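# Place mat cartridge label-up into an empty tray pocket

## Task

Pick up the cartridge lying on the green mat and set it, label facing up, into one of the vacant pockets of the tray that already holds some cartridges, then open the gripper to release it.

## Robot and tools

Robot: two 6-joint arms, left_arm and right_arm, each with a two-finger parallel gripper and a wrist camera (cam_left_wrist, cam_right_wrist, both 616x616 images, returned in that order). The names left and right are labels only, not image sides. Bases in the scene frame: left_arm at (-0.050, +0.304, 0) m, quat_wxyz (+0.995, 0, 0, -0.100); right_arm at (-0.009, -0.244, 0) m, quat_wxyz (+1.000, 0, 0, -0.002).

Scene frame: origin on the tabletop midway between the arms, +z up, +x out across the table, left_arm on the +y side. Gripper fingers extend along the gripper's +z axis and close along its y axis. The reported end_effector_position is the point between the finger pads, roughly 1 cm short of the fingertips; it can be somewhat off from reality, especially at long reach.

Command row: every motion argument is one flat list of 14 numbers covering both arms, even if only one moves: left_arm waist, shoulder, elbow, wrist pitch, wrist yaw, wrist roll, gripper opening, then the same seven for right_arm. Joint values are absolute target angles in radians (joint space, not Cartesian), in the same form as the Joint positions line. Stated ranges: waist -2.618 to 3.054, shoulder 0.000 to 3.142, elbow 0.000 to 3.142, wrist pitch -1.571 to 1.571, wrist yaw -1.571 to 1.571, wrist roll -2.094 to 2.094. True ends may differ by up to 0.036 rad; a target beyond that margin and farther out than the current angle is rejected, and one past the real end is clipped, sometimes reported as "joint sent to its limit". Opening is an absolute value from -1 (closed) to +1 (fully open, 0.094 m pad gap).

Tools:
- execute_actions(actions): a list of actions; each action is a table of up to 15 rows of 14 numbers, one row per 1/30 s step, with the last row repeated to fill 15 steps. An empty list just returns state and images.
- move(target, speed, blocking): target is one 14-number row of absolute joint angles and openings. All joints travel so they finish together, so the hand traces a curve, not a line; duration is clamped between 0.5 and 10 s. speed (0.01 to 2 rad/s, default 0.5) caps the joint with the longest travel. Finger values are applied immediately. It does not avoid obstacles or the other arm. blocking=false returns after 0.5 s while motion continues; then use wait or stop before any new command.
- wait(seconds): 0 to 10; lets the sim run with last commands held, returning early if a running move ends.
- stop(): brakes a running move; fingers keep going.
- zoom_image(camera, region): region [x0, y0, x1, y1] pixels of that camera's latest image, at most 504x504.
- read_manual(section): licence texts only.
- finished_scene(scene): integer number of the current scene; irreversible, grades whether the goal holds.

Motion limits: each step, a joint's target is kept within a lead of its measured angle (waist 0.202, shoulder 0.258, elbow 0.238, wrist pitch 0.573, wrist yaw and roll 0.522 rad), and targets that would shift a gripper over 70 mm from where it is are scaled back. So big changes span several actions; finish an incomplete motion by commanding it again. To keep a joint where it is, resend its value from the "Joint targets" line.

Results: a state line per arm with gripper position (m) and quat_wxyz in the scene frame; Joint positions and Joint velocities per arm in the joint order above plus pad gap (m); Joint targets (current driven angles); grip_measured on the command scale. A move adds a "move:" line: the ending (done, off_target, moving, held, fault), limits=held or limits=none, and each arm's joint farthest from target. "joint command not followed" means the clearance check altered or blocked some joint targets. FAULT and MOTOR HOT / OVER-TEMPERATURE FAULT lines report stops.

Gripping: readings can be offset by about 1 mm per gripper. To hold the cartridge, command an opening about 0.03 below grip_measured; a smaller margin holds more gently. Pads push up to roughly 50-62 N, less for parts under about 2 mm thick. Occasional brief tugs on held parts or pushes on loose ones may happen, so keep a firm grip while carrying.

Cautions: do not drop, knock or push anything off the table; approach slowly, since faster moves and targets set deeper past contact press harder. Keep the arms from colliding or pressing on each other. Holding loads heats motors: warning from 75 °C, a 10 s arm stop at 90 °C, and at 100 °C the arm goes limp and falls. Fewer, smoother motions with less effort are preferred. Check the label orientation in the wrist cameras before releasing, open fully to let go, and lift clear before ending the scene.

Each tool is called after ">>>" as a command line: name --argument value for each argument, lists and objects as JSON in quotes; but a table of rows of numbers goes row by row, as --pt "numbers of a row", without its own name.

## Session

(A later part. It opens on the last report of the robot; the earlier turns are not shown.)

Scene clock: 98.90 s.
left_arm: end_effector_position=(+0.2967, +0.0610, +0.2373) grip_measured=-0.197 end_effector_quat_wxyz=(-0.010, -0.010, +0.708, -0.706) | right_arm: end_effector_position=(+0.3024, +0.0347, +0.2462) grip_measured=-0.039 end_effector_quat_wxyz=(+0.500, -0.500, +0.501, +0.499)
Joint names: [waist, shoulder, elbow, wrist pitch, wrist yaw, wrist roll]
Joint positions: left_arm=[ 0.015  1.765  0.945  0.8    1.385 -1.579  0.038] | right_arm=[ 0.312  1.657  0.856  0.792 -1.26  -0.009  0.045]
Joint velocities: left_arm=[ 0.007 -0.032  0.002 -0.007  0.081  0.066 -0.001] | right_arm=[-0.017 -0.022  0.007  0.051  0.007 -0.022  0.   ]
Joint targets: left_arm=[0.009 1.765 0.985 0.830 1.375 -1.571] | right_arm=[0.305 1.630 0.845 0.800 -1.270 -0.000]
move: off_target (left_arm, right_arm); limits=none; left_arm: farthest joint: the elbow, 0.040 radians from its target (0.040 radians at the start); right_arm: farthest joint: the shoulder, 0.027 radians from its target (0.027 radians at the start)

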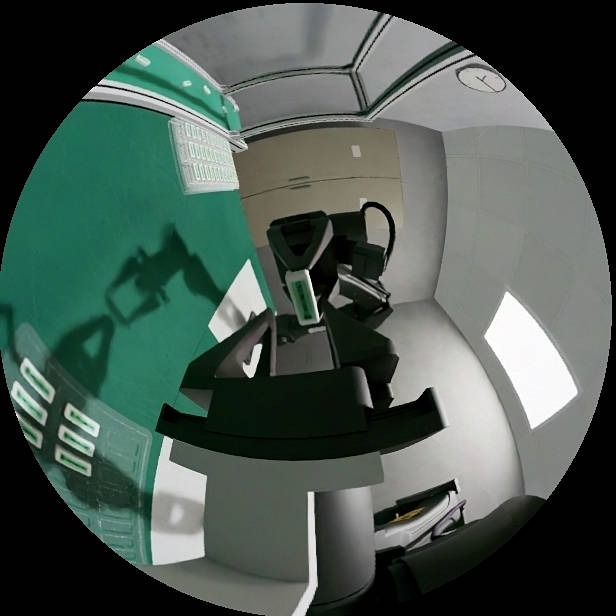

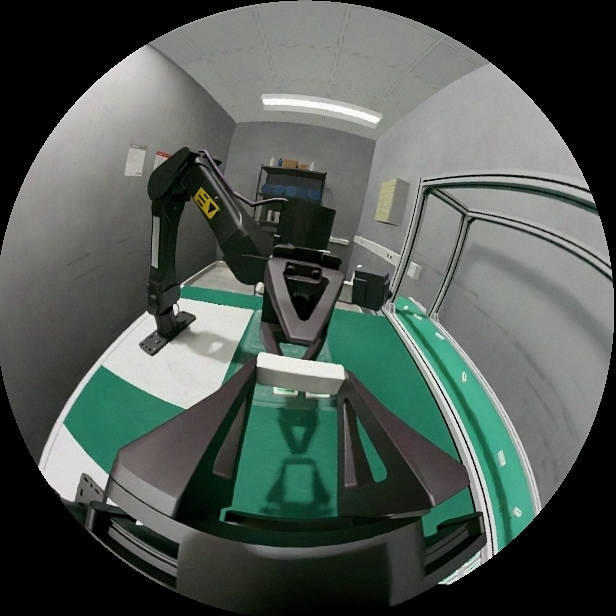

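>>> move --target '[-0.008,1.765,1.0,0.83,1.358,-1.571,-0.2,0.305,1.63,0.845,0.80,-1.27,0,-0.08]' --speed 0.2

>>> zoom_image --camera "cam_left_wrist" --region '[230,230,370,370]'

>>> zoom_image --camera "cam_right_wrist" --region '[210,240,410,440]'

Scene clock: 106.07 s.
left_arm: end_effector_position=(+0.2984, +0.0548, +0.2443) grip_measured=-0.197 end_effector_quat_wxyz=(-0.002, -0.002, +0.707, -0.707) | right_arm: end_effector_position=(+0.3024, +0.0347, +0.2462) grip_measured=-0.039 end_effector_quat_wxyz=(+0.500, -0.500, +0.501, +0.499)
Joint names: [waist, shoulder, elbow, wrist pitch, wrist yaw, wrist roll]
Joint positions: left_arm=[-0.002  1.765  0.966  0.803  1.368 -1.581  0.038] | right_arm=[ 0.312  1.657  0.856  0.792 -1.26  -0.009  0.045]
Joint velocities: left_arm=[ 0.012  0.002 -0.007 -0.066  0.066 -0.081 -0.   ] | right_arm=[ 0.012  0.012 -0.012 -0.066 -0.081 -0.022 -0.001]
Joint targets: left_arm=[-0.008 1.765 1.000 0.830 1.358 -1.571] | right_arm=[0.305 1.630 0.845 0.800 -1.270 -0.000]
move: off_target (left_arm, right_arm); limits=none; left_arm: farthest joint: the elbow, 0.034 radians from its target (0.055 radians at the start); right_arm: farthest joint: the shoulder, 0.027 radians from its target (0.027 radians at the start)

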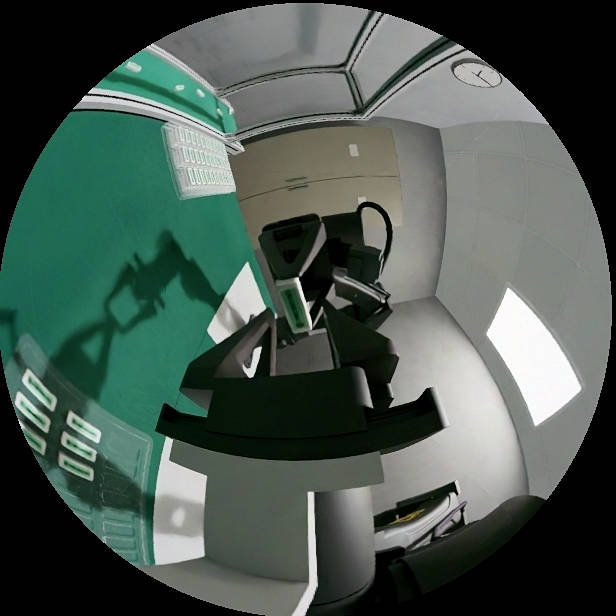

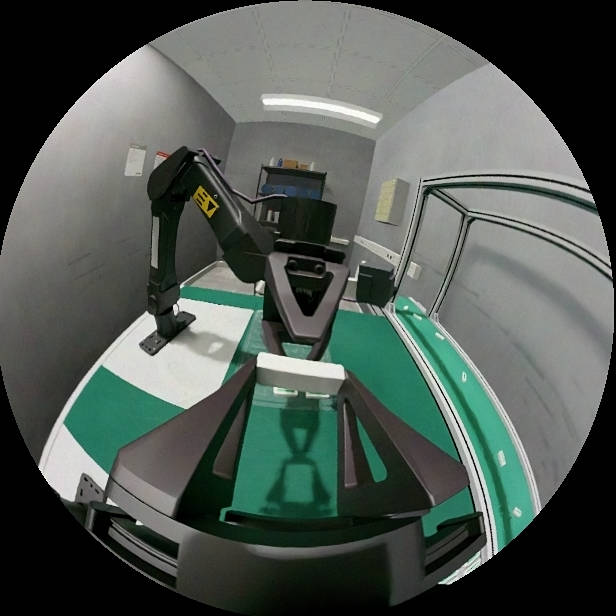

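Region (230, 230, 370, 370) of cam_left_wrist's 616x616 image, scaled by 3.600, with more detail than that image has.

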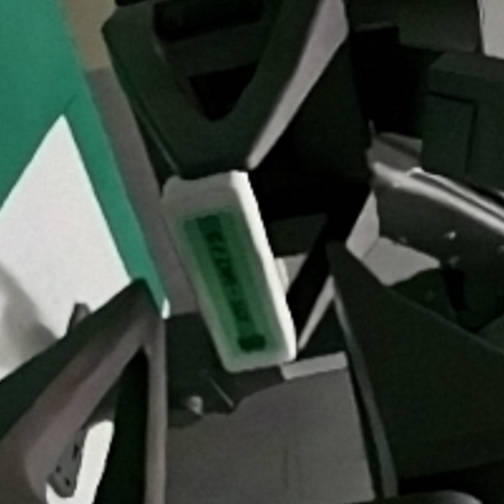

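Region (210, 240, 410, 440) of cam_right_wrist's 616x616 image, scaled by 2.520, with more detail than that image has.

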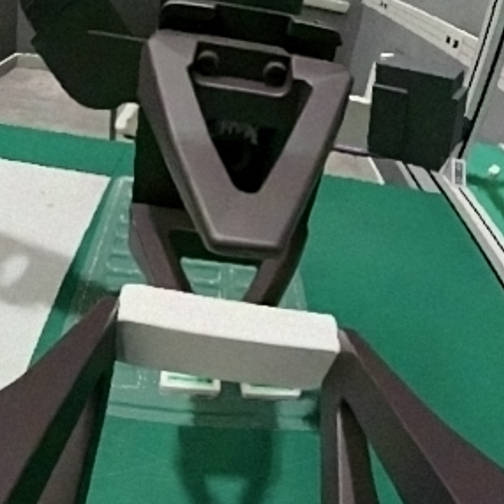

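>>> move --target '[-0.025,1.775,1.0,0.835,1.341,-1.571,-0.42,0.305,1.63,0.845,0.80,-1.27,0,-0.08]' --speed 0.2

>>> zoom_image --camera "cam_left_wrist" --region '[230,230,370,370]'

>>> zoom_image --camera "cam_right_wrist" --region '[210,240,410,440]'

Scene clock: 110.63 s.
left_arm: end_effector_position=(+0.2972, +0.0488, +0.2446) grip_measured=-0.417 end_effector_quat_wxyz=(-0.002, -0.002, +0.707, -0.708) | right_arm: end_effector_position=(+0.3024, +0.0347, +0.2462) grip_measured=-0.039 end_effector_quat_wxyz=(+0.500, -0.500, +0.501, +0.499)
Joint names: [waist, shoulder, elbow, wrist pitch, wrist yaw, wrist roll]
Joint positions: left_arm=[-0.019  1.765  0.966  0.805  1.351 -1.582  0.027] | right_arm=[ 0.312  1.657  0.856  0.792 -1.26  -0.009  0.045]
Joint velocities: left_arm=[-0.022  0.017  0.002  0.037  0.022  0.007 -0.   ] | right_arm=[-0.012 -0.012 -0.002 -0.037 -0.037 -0.037  0.   ]
Joint targets: left_arm=[-0.025 1.775 1.000 0.835 1.341 -1.571] | right_arm=[0.305 1.630 0.845 0.800 -1.270 -0.000]
move: off_target (left_arm, right_arm); limits=none; left_arm: farthest joint: the elbow, 0.034 radians from its target (0.034 radians at the start); right_arm: farthest joint: the shoulder, 0.027 radians from its target (0.027 radians at the start)

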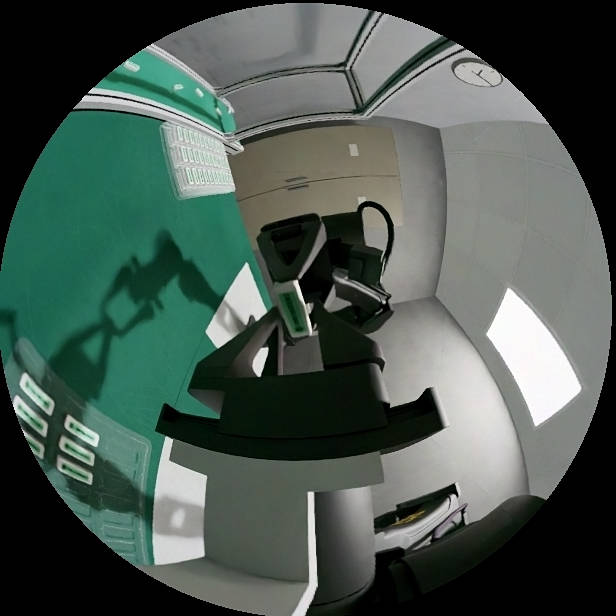

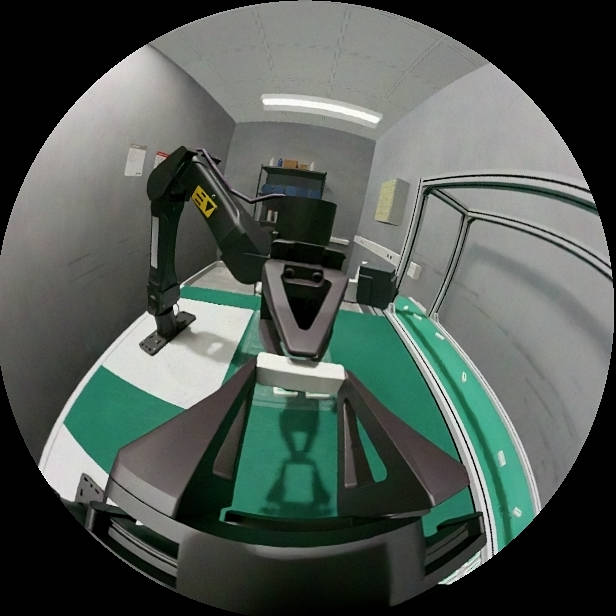

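Region (230, 230, 370, 370) of cam_left_wrist's 616x616 image, scaled by 3.600, with more detail than that image has.

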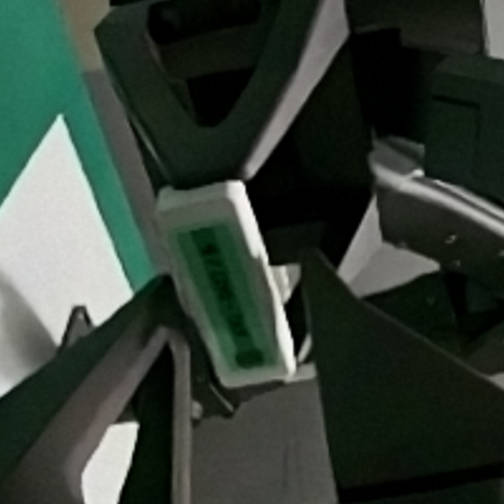

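Region (210, 240, 410, 440) of cam_right_wrist's 616x616 image, scaled by 2.520, with more detail than that image has.

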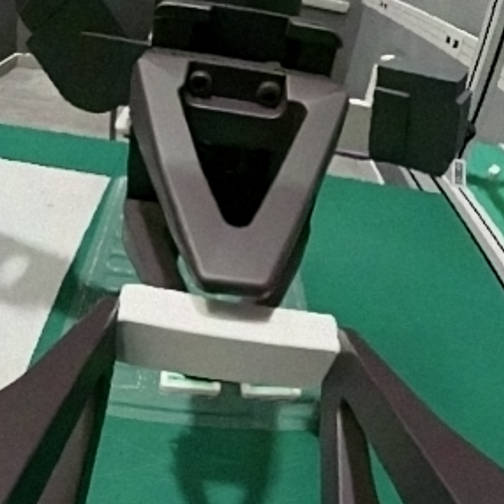

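>>> execute_actions --actions '[[[-0.025,1.79,1.0,0.835,1.341,-1.571,-0.42,0.305,1.63,0.845,0.80,-1.27,0,-0.08],[-0.025,1.79,1.0,0.835,1.341,-1.571,-0.42,0.305,1.63,0.845,0.80,-1.27,0,-0.08],[-0.025,1.776,1.0,0.835,1.341,-1.571,-0.42,0.305,1.63,0.845,0.80,-1.27,0,-0.08]]]'

>>> zoom_image --camera "cam_left_wrist" --region '[230,230,370,370]'

>>> zoom_image --camera "cam_right_wrist" --region '[210,240,410,440]'

Scene clock: 114.43 s.
left_arm: end_effector_position=(+0.2992, +0.0484, +0.2396) grip_measured=-0.417 end_effector_quat_wxyz=(-0.005, -0.005, +0.707, -0.707) | right_arm: end_effector_position=(+0.3024, +0.0347, +0.2462) grip_measured=-0.039 end_effector_quat_wxyz=(+0.500, -0.500, +0.501, +0.499)
Joint names: [waist, shoulder, elbow, wrist pitch, wrist yaw, wrist roll]
Joint positions: left_arm=[-0.019  1.78   0.966  0.811  1.35  -1.582  0.027] | right_arm=[ 0.312  1.657  0.856  0.792 -1.26  -0.009  0.045]
Joint velocities: left_arm=[ 0.017 -0.007 -0.002 -0.007  0.007 -0.022  0.002] | right_arm=[ 0.002 -0.002  0.002 -0.037  0.007  0.022 -0.   ]
Joint targets: left_arm=[-0.025 1.776 1.000 0.835 1.341 -1.571] | right_arm=[0.305 1.630 0.845 0.800 -1.270 -0.000]

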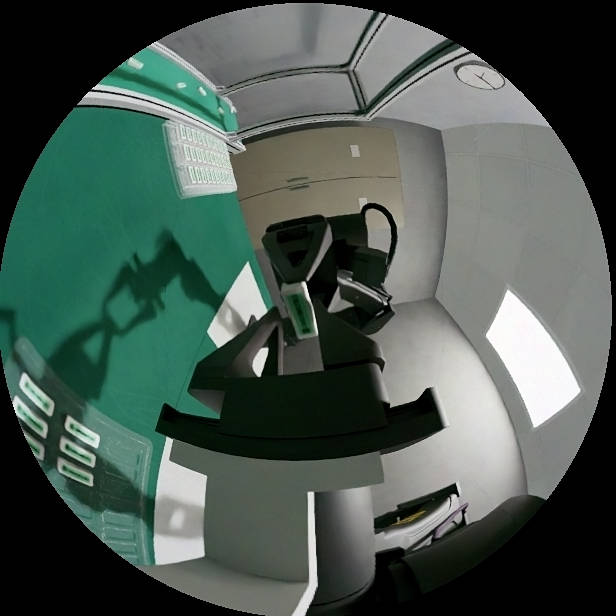

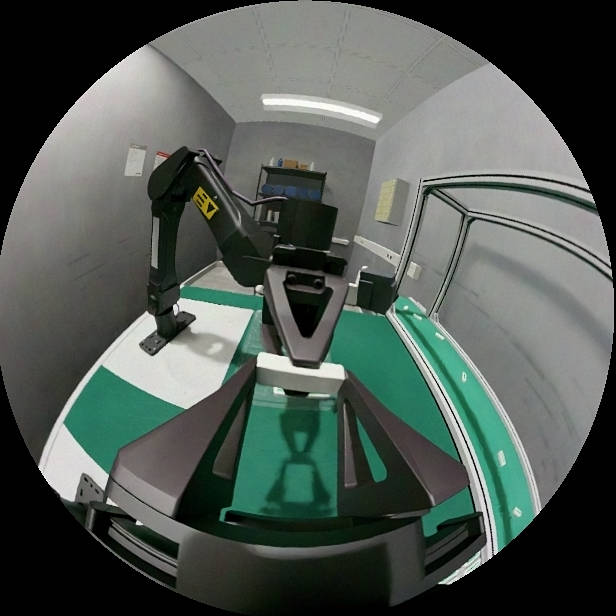

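Region (230, 230, 370, 370) of cam_left_wrist's 616x616 image, scaled by 3.600, with more detail than that image has.

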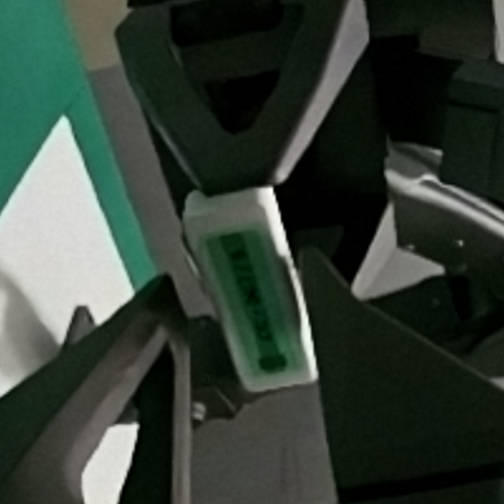

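Region (210, 240, 410, 440) of cam_right_wrist's 616x616 image, scaled by 2.520, with more detail than that image has.

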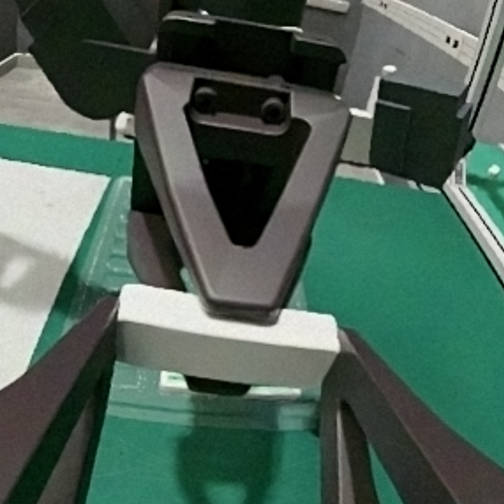

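>>> execute_actions --actions '[[[-0.025,1.776,1.0,0.855,1.341,-1.571,-0.56,0.305,1.63,0.845,0.80,-1.27,0,-0.08]]]'

>>> zoom_image --camera "cam_left_wrist" --region '[230,230,370,370]'

>>> zoom_image --camera "cam_right_wrist" --region '[240,310,360,430]'

Scene clock: 120.73 s.
left_arm: end_effector_position=(+0.2992, +0.0484, +0.2412) grip_measured=-0.557 end_effector_quat_wxyz=(+0.000, -0.001, +0.706, -0.708) | right_arm: end_effector_position=(+0.3024, +0.0347, +0.2463) grip_measured=-0.039 end_effector_quat_wxyz=(+0.500, -0.500, +0.501, +0.499)
Joint names: [waist, shoulder, elbow, wrist pitch, wrist yaw, wrist roll]
Joint positions: left_arm=[-0.019  1.78   0.966  0.825  1.35  -1.582  0.021] | right_arm=[ 0.312  1.657  0.856  0.793 -1.26  -0.009  0.045]
Joint velocities: left_arm=[-0.012 -0.007 -0.012 -0.066  0.037  0.007 -0.   ] | right_arm=[-0.012 -0.022  0.012 -0.022  0.022 -0.051  0.   ]
Joint targets: left_arm=[-0.025 1.776 1.000 0.855 1.341 -1.571] | right_arm=[0.305 1.630 0.845 0.800 -1.270 -0.000]

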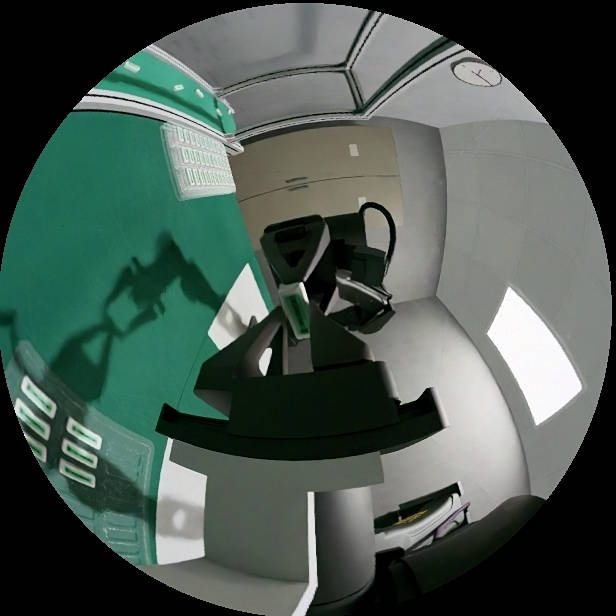

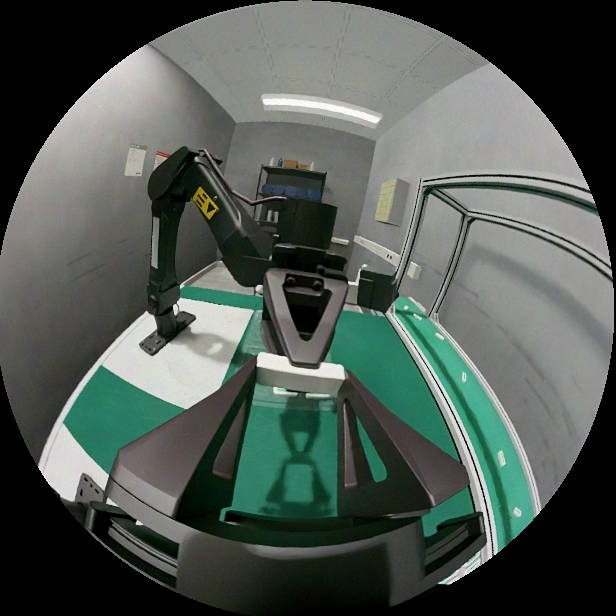

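Region (230, 230, 370, 370) of cam_left_wrist's 616x616 image, scaled by 3.600, with more detail than that image has.

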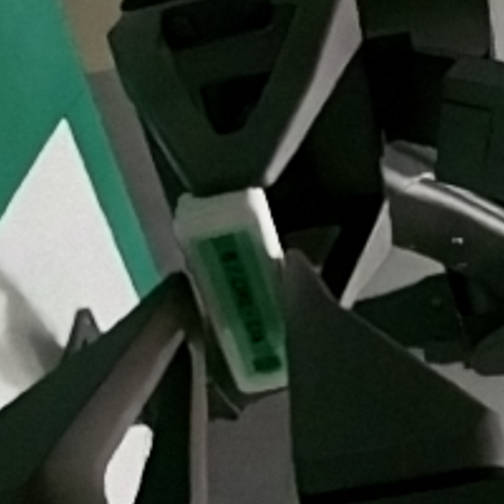

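Region (240, 310, 360, 430) of cam_right_wrist's 616x616 image, scaled by 4.200, with more detail than that image has.

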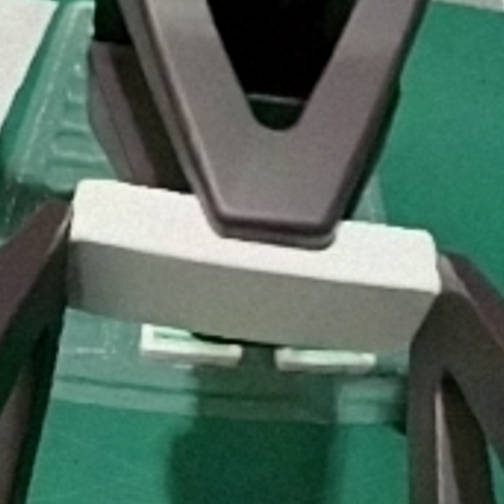

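>>> execute_actions --actions '[[[-0.025,1.776,1.0,0.855,1.341,-1.571,-0.59,0.305,1.63,0.845,0.80,-1.27,0,-0.08],[-0.025,1.776,1.0,0.855,1.341,-1.571,-0.61,0.305,1.63,0.845,0.80,-1.27,0,-0.08],[-0.025,1.776,1.0,0.855,1.341,-1.571,-0.63,0.305,1.63,0.845,0.80,-1.27,0,-0.08],[-0.025,1.776,1.0,0.855,1.341,-1.571,-0.65,0.305,1.63,0.845,0.80,-1.27,0,-0.08],[-0.025,1.776,1.0,0.855,1.341,-1.571,-0.67,0.305,1.63,0.845,0.80,-1.27,0,-0.08],[-0.025,1.776,1.0,0.855,1.341,-1.571,-0.69,0.305,1.63,0.845,0.80,-1.27,0,-0.08]]]'

>>> zoom_image --camera "cam_right_wrist" --region '[240,310,360,430]'

Scene clock: 125.03 s.
left_arm: end_effector_position=(+0.2993, +0.0484, +0.2418) grip_measured=-0.665 end_effector_quat_wxyz=(+0.000, -0.001, +0.706, -0.708) | right_arm: end_effector_position=(+0.3024, +0.0347, +0.2463) grip_measured=-0.039 end_effector_quat_wxyz=(+0.500, -0.500, +0.501, +0.499)
Joint names: [waist, shoulder, elbow, wrist pitch, wrist yaw, wrist roll]
Joint positions: left_arm=[-0.019  1.78   0.966  0.831  1.349 -1.588  0.016] | right_arm=[ 0.312  1.657  0.856  0.793 -1.26  -0.009  0.045]
Joint velocities: left_arm=[-0.012 -0.007  0.012  0.007  0.037 -0.037 -0.   ] | right_arm=[ 0.002  0.017  0.007  0.007  0.022 -0.037  0.001]
Joint targets: left_arm=[-0.025 1.776 1.000 0.855 1.341 -1.571] | right_arm=[0.305 1.630 0.845 0.800 -1.270 0.000]

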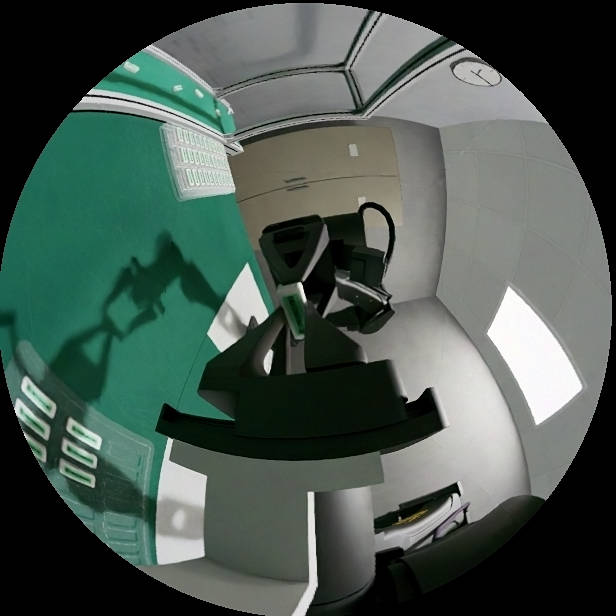

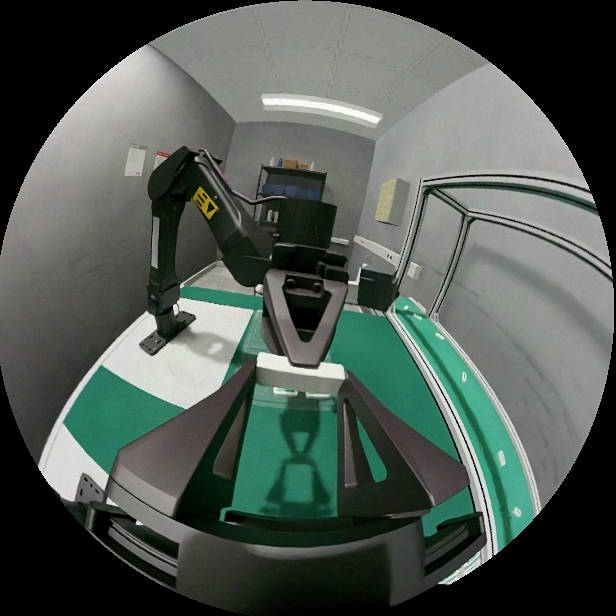

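Region (240, 310, 360, 430) of cam_right_wrist's 616x616 image, scaled by 4.200, with more detail than that image has.

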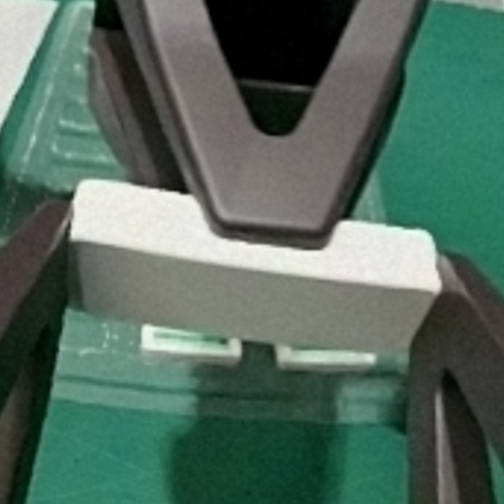

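>>> execute_actions --actions '[[[-0.025,1.776,1.0,0.855,1.341,-1.58,-0.70,0.305,1.63,0.845,0.80,-1.27,0,0.4],[-0.025,1.776,1.0,0.855,1.341,-1.58,-0.70,0.305,1.63,0.845,0.80,-1.27,0,0.4],[-0.025,1.776,1.0,0.855,1.341,-1.58,-0.70,0.305,1.63,0.845,0.80,-1.27,0,0.4],[-0.025,1.776,1.0,0.855,1.341,-1.58,-0.70,0.305,1.63,0.845,0.80,-1.27,0,0.4],[-0.025,1.776,1.0,0.855,1.341,-1.58,-0.70,0.305,1.63,0.845,0.80,-1.27,0,0.4],[-0.025,1.776,1.0,0.855,1.341,-1.58,-0.70,0.305,1.63,0.845,0.80,-1.27,0,0.4],[-0.025,1.776,1.0,0.855,1.341,-1.58,-0.70,0.29,1.63,0.845,0.80,-1.285,0,0.4],[-0.025,1.776,1.0,0.855,1.341,-1.58,-0.70,0.275,1.63,0.845,0.80,-1.30,0,0.4],[-0.025,1.776,1.0,0.855,1.341,-1.58,-0.70,0.26,1.63,0.845,0.80,-1.315,0,0.4],[-0.025,1.776,1.0,0.855,1.341,-1.58,-0.70,0.245,1.63,0.845,0.80,-1.33,0,0.4],[-0.025,1.776,1.0,0.855,1.341,-1.58,-0.70,0.23,1.63,0.845,0.80,-1.345,0,0.4],[-0.025,1.776,1.0,0.855,1.341,-1.58,-0.70,0.215,1.63,0.845,0.80,-1.36,0,0.4],[-0.025,1.776,1.0,0.855,1.341,-1.58,-0.70,0.20,1.63,0.845,0.80,-1.375,0,0.4]]]'

>>> move --target '[0.2,1.9,1.42,-1.05,0,0,-0.70,0.15,1.63,0.845,0.80,-1.40,0,0.4]' --speed 1.0

>>> zoom_image --camera "cam_left_wrist" --region '[200,170,400,370]'

Scene clock: 136.33 s.
left_arm: end_effector_position=(+0.2993, +0.0484, +0.2418) grip_measured=-0.665 end_effector_quat_wxyz=(+0.000, -0.001, +0.706, -0.708) | right_arm: end_effector_position=(+0.3167, +0.0018, +0.2466) grip_measured=+0.398 end_effector_quat_wxyz=(+0.508, -0.492, +0.508, +0.491)
Joint names: [waist, shoulder, elbow, wrist pitch, wrist yaw, wrist roll]
Joint positions: left_arm=[-0.019  1.78   0.966  0.831  1.349 -1.588  0.016] | right_arm=[ 0.208  1.657  0.856  0.795 -1.333 -0.009  0.066]
Joint velocities: left_arm=[ 0.002  0.022  0.012 -0.051  0.007 -0.037  0.   ] | right_arm=[-0.291  0.017 -0.017 -0.066 -0.227  0.022  0.   ]
Joint targets: left_arm=[-0.025 1.776 1.000 0.855 1.341 -1.580] | right_arm=[0.200 1.630 0.845 0.800 -1.375 -0.000]

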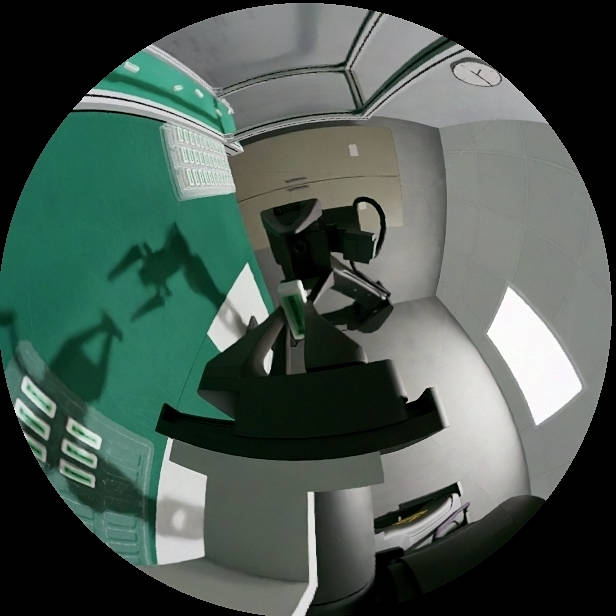

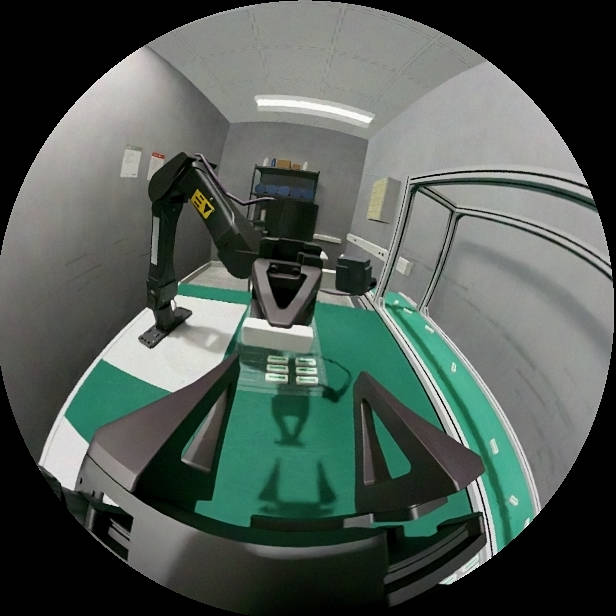

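Scene clock: 139.13 s.
left_arm: end_effector_position=(+0.2999, +0.3014, +0.0518) grip_measured=-0.664 end_effector_quat_wxyz=(+0.004, -0.001, +1.000, -0.004) | right_arm: end_effector_position=(+0.3182, -0.0141, +0.2467) grip_measured=+0.398 end_effector_quat_wxyz=(+0.507, -0.494, +0.506, +0.493)
Joint names: [waist, shoulder, elbow, wrist pitch, wrist yaw, wrist roll]
Joint positions: left_arm=[ 0.196  1.898  1.383 -1.048  0.007 -0.007  0.016] | right_arm=[ 0.158  1.657  0.856  0.795 -1.39  -0.009  0.066]
Joint velocities: left_arm=[-0.007  0.012 -0.017 -0.066 -0.007 -0.007  0.   ] | right_arm=[ 0.007 -0.012  0.007  0.022  0.037 -0.037  0.001]
Joint targets: left_arm=[0.200 1.900 1.420 -1.050 -0.000 -0.000] | right_arm=[0.150 1.630 0.845 0.800 -1.400 -0.000]
move: off_target (left_arm, right_arm); limits=none; left_arm: farthest joint: the elbow, 0.037 radians from its target (0.454 radians at the start); right_arm: farthest joint: the shoulder, 0.027 radians from its target (0.027 radians at the start)

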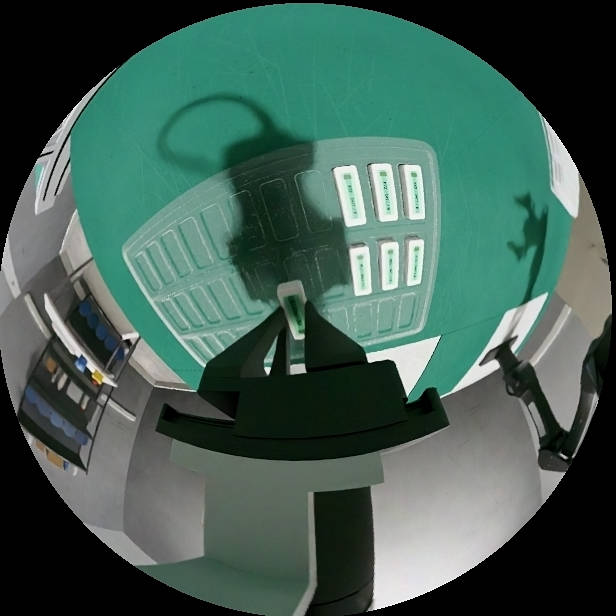

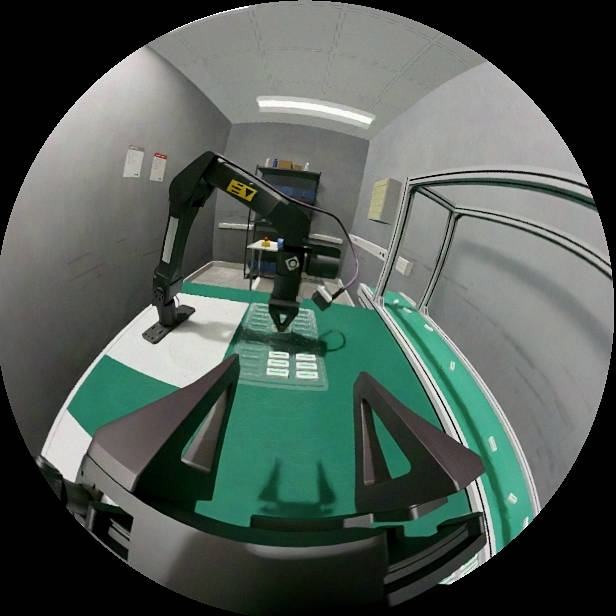

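Region (200, 170, 400, 370) of cam_left_wrist's 616x616 image, scaled by 2.520, with more detail than that image has.

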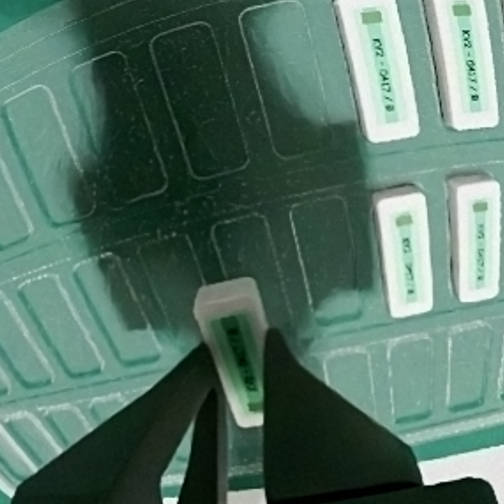

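>>> move --target '[0.18,1.928,1.329,-0.957,-0.005,0,-0.70,0.45,2.21,0.81,1.40,-1.12,0,0.4]' --speed 0.6

>>> zoom_image --camera "cam_left_wrist" --region '[230,220,370,360]'

Scene clock: 144.30 s.
left_arm: end_effector_position=(+0.3001, +0.2992, +0.0305) grip_measured=-0.664 end_effector_quat_wxyz=(+0.002, +0.004, +1.000, -0.001) | right_arm: end_effector_position=(+0.3063, +0.0865, +0.1034) grip_measured=+0.398 end_effector_quat_wxyz=(+0.504, -0.504, +0.494, +0.498)
Joint names: [waist, shoulder, elbow, wrist pitch, wrist yaw, wrist roll]
Joint positions: left_arm=[ 0.187  1.928  1.336 -0.975  0.003 -0.006  0.016] | right_arm=[ 0.448  2.202  0.818  1.392 -1.13  -0.008  0.066]
Joint velocities: left_arm=[ 0.007  0.007  0.002 -0.022  0.066  0.022  0.   ] | right_arm=[-0.007 -0.012  0.007 -0.007 -0.007  0.007 -0.001]
Joint targets: left_arm=[0.180 1.928 1.329 -0.957 -0.005 0.000] | right_arm=[0.450 2.210 0.810 1.400 -1.120 0.000]
move: done; limits=none; left_arm: farthest joint: the wrist pitch, 0.018 radians from its target (0.091 radians at the start); right_arm: farthest joint: the wrist yaw, 0.010 radians from its target (0.270 radians at the start)

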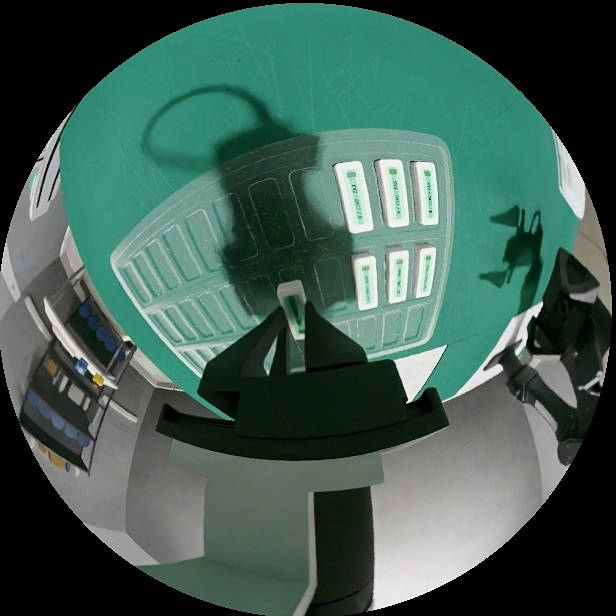

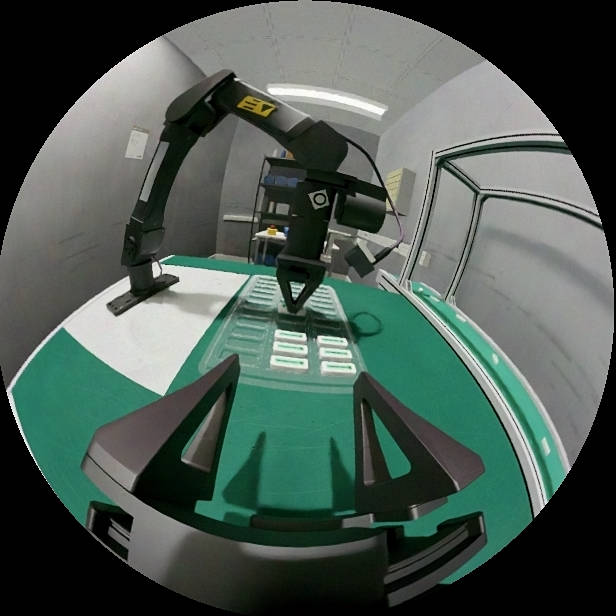

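Region (230, 220, 370, 360) of cam_left_wrist's 616x616 image, scaled by 3.600, with more detail than that image has.

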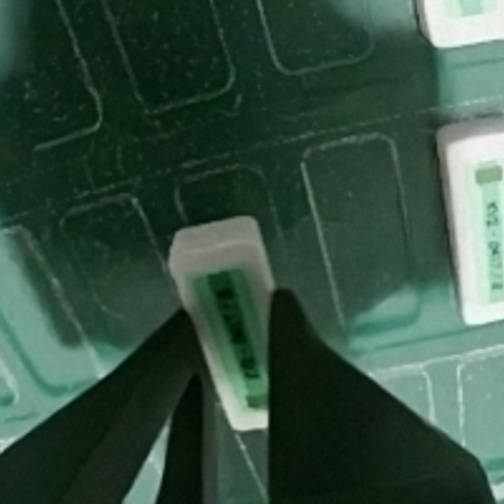

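>>> zoom_image --camera "cam_right_wrist" --region '[250,280,350,380]'

Region (250, 280, 350, 380) of cam_right_wrist's 616x616 image, scaled by 5.040, with more detail than that image has.

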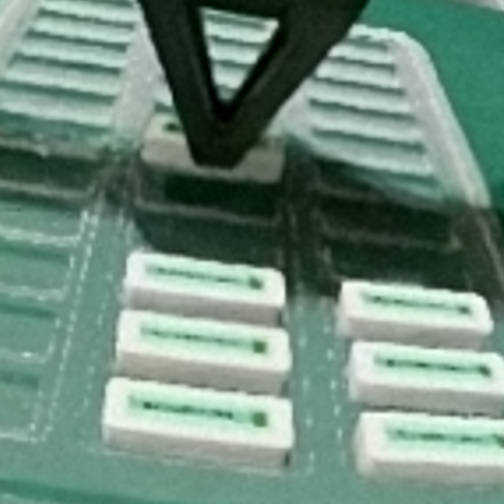

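>>> move --target '[0.18,1.952,1.329,-0.937,0.018,0,-0.70,0.45,2.21,0.81,1.40,-1.12,0,0.4]' --speed 0.2

>>> zoom_image --camera "cam_left_wrist" --region '[250,240,350,340]'

>>> zoom_image --camera "cam_right_wrist" --region '[260,290,330,360]'

Scene clock: 154.90 s.
left_arm: end_effector_position=(+0.3026, +0.2985, +0.0219) grip_measured=-0.664 end_effector_quat_wxyz=(-0.002, +0.004, +1.000, -0.003) | right_arm: end_effector_position=(+0.3064, +0.0865, +0.1035) grip_measured=+0.398 end_effector_quat_wxyz=(+0.504, -0.504, +0.494, +0.498)
Joint names: [waist, shoulder, elbow, wrist pitch, wrist yaw, wrist roll]
Joint positions: left_arm=[ 0.187  1.954  1.336 -0.956  0.006 -0.006  0.016] | right_arm=[ 0.448  2.202  0.818  1.393 -1.13  -0.008  0.066]
Joint velocities: left_arm=[-0.007  0.007  0.002  0.022  0.007  0.022  0.   ] | right_arm=[-0.017  0.012  0.012  0.007 -0.022 -0.037  0.   ]
Joint targets: left_arm=[0.180 1.952 1.329 -0.937 0.018 -0.000] | right_arm=[0.450 2.210 0.810 1.400 -1.120 0.000]
move: done; limits=none; left_arm: farthest joint: the wrist pitch, 0.019 radians from its target (0.038 radians at the start); right_arm: farthest joint: the wrist yaw, 0.010 radians from its target (0.010 radians at the start)

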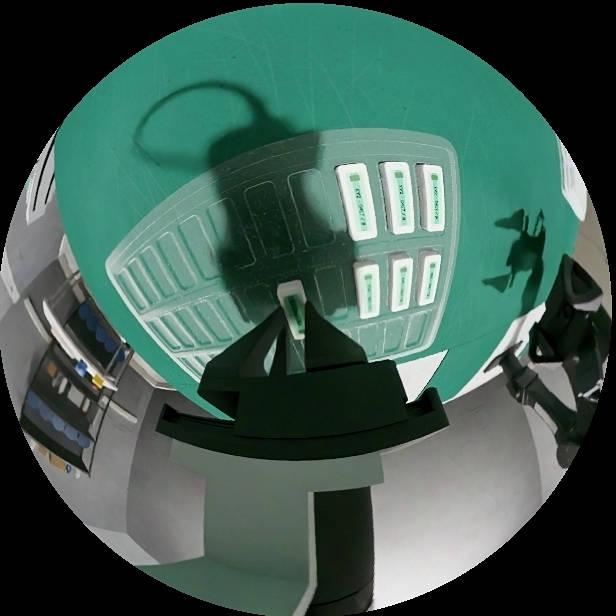

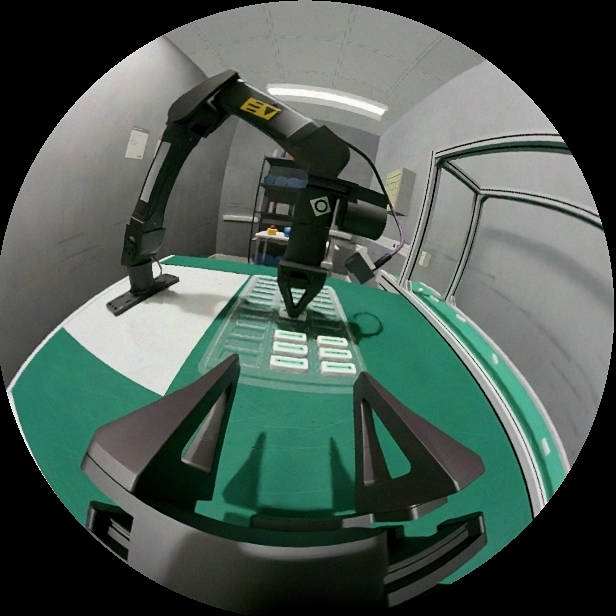

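Region (250, 240, 350, 340) of cam_left_wrist's 616x616 image, scaled by 5.040, with more detail than that image has.

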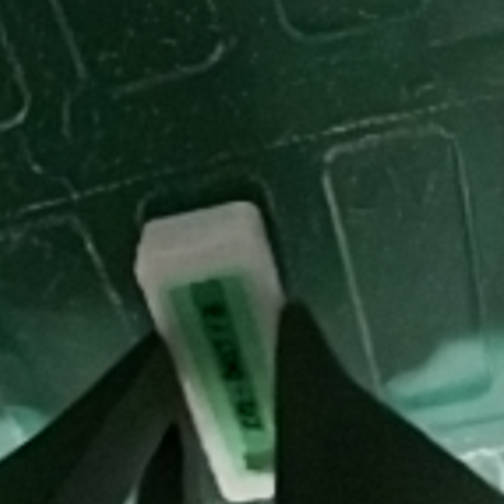

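Region (260, 290, 330, 360) of cam_right_wrist's 616x616 image, scaled by 7.200, with more detail than that image has.

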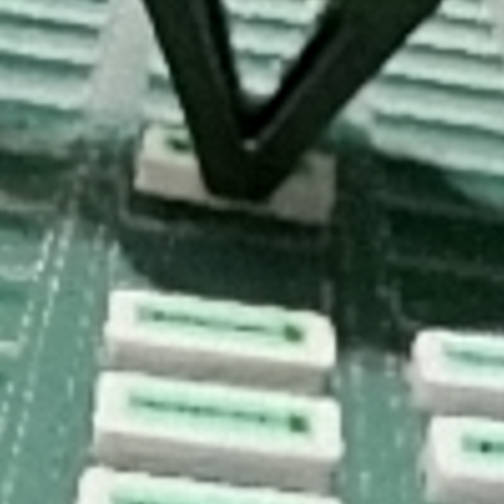

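>>> execute_actions --actions '[[[0.18,1.952,1.329,-0.937,0.025,-0.048,-0.70,0.45,2.21,0.81,1.40,-1.12,0,0.4]]]'

>>> zoom_image --camera "cam_left_wrist" --region '[230,230,370,370]'

Scene clock: 161.87 s.
left_arm: end_effector_position=(+0.3027, +0.2972, +0.0219) grip_measured=-0.664 end_effector_quat_wxyz=(-0.001, -0.013, +1.000, -0.007) | right_arm: end_effector_position=(+0.3064, +0.0865, +0.1035) grip_measured=+0.398 end_effector_quat_wxyz=(+0.504, -0.504, +0.494, +0.498)
Joint names: [waist, shoulder, elbow, wrist pitch, wrist yaw, wrist roll]
Joint positions: left_arm=[ 0.187  1.954  1.336 -0.955  0.014 -0.04   0.016] | right_arm=[ 0.448  2.202  0.818  1.393 -1.13  -0.008  0.066]
Joint velocities: left_arm=[ 0.022 -0.022  0.002  0.037  0.007 -0.081  0.   ] | right_arm=[ 0.012 -0.017 -0.007 -0.022 -0.037  0.051 -0.   ]
Joint targets: left_arm=[0.180 1.952 1.329 -0.937 0.025 -0.048] | right_arm=[0.450 2.210 0.810 1.400 -1.120 -0.000]

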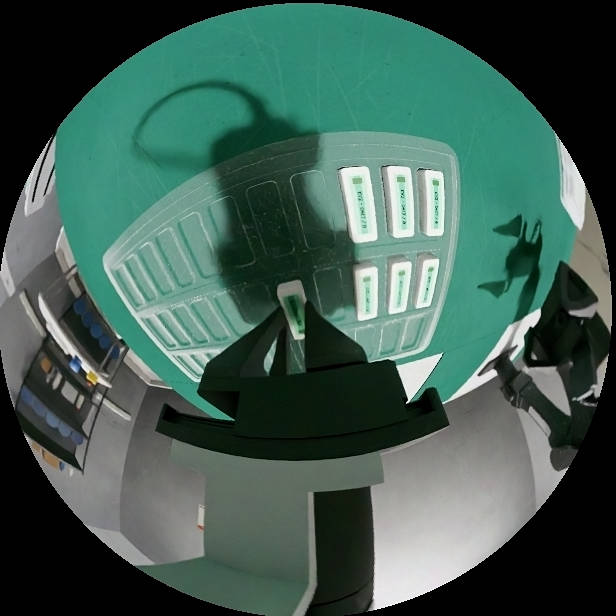

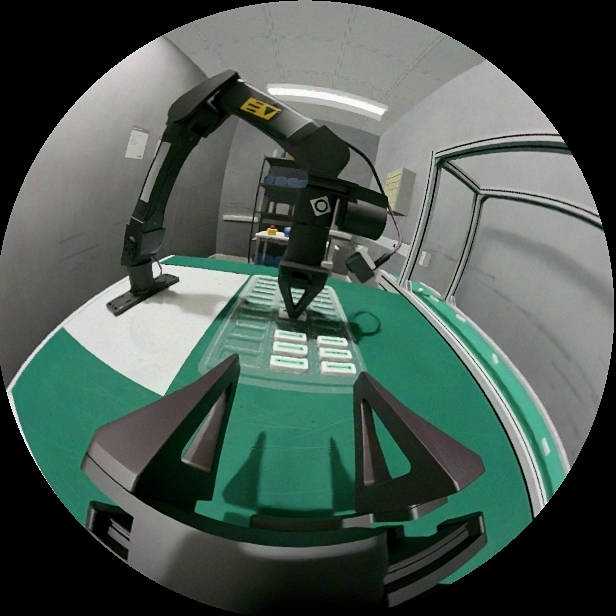

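Region (230, 230, 370, 370) of cam_left_wrist's 616x616 image, scaled by 3.600, with more detail than that image has.

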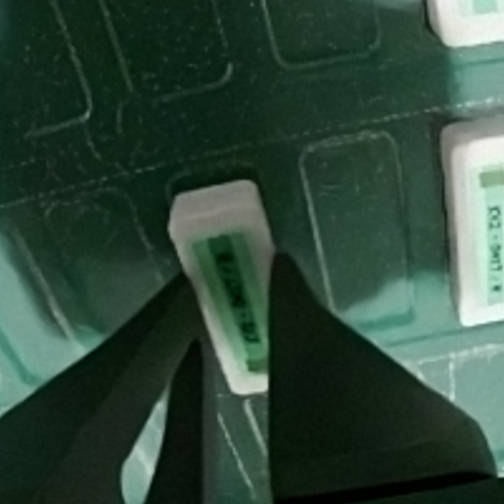

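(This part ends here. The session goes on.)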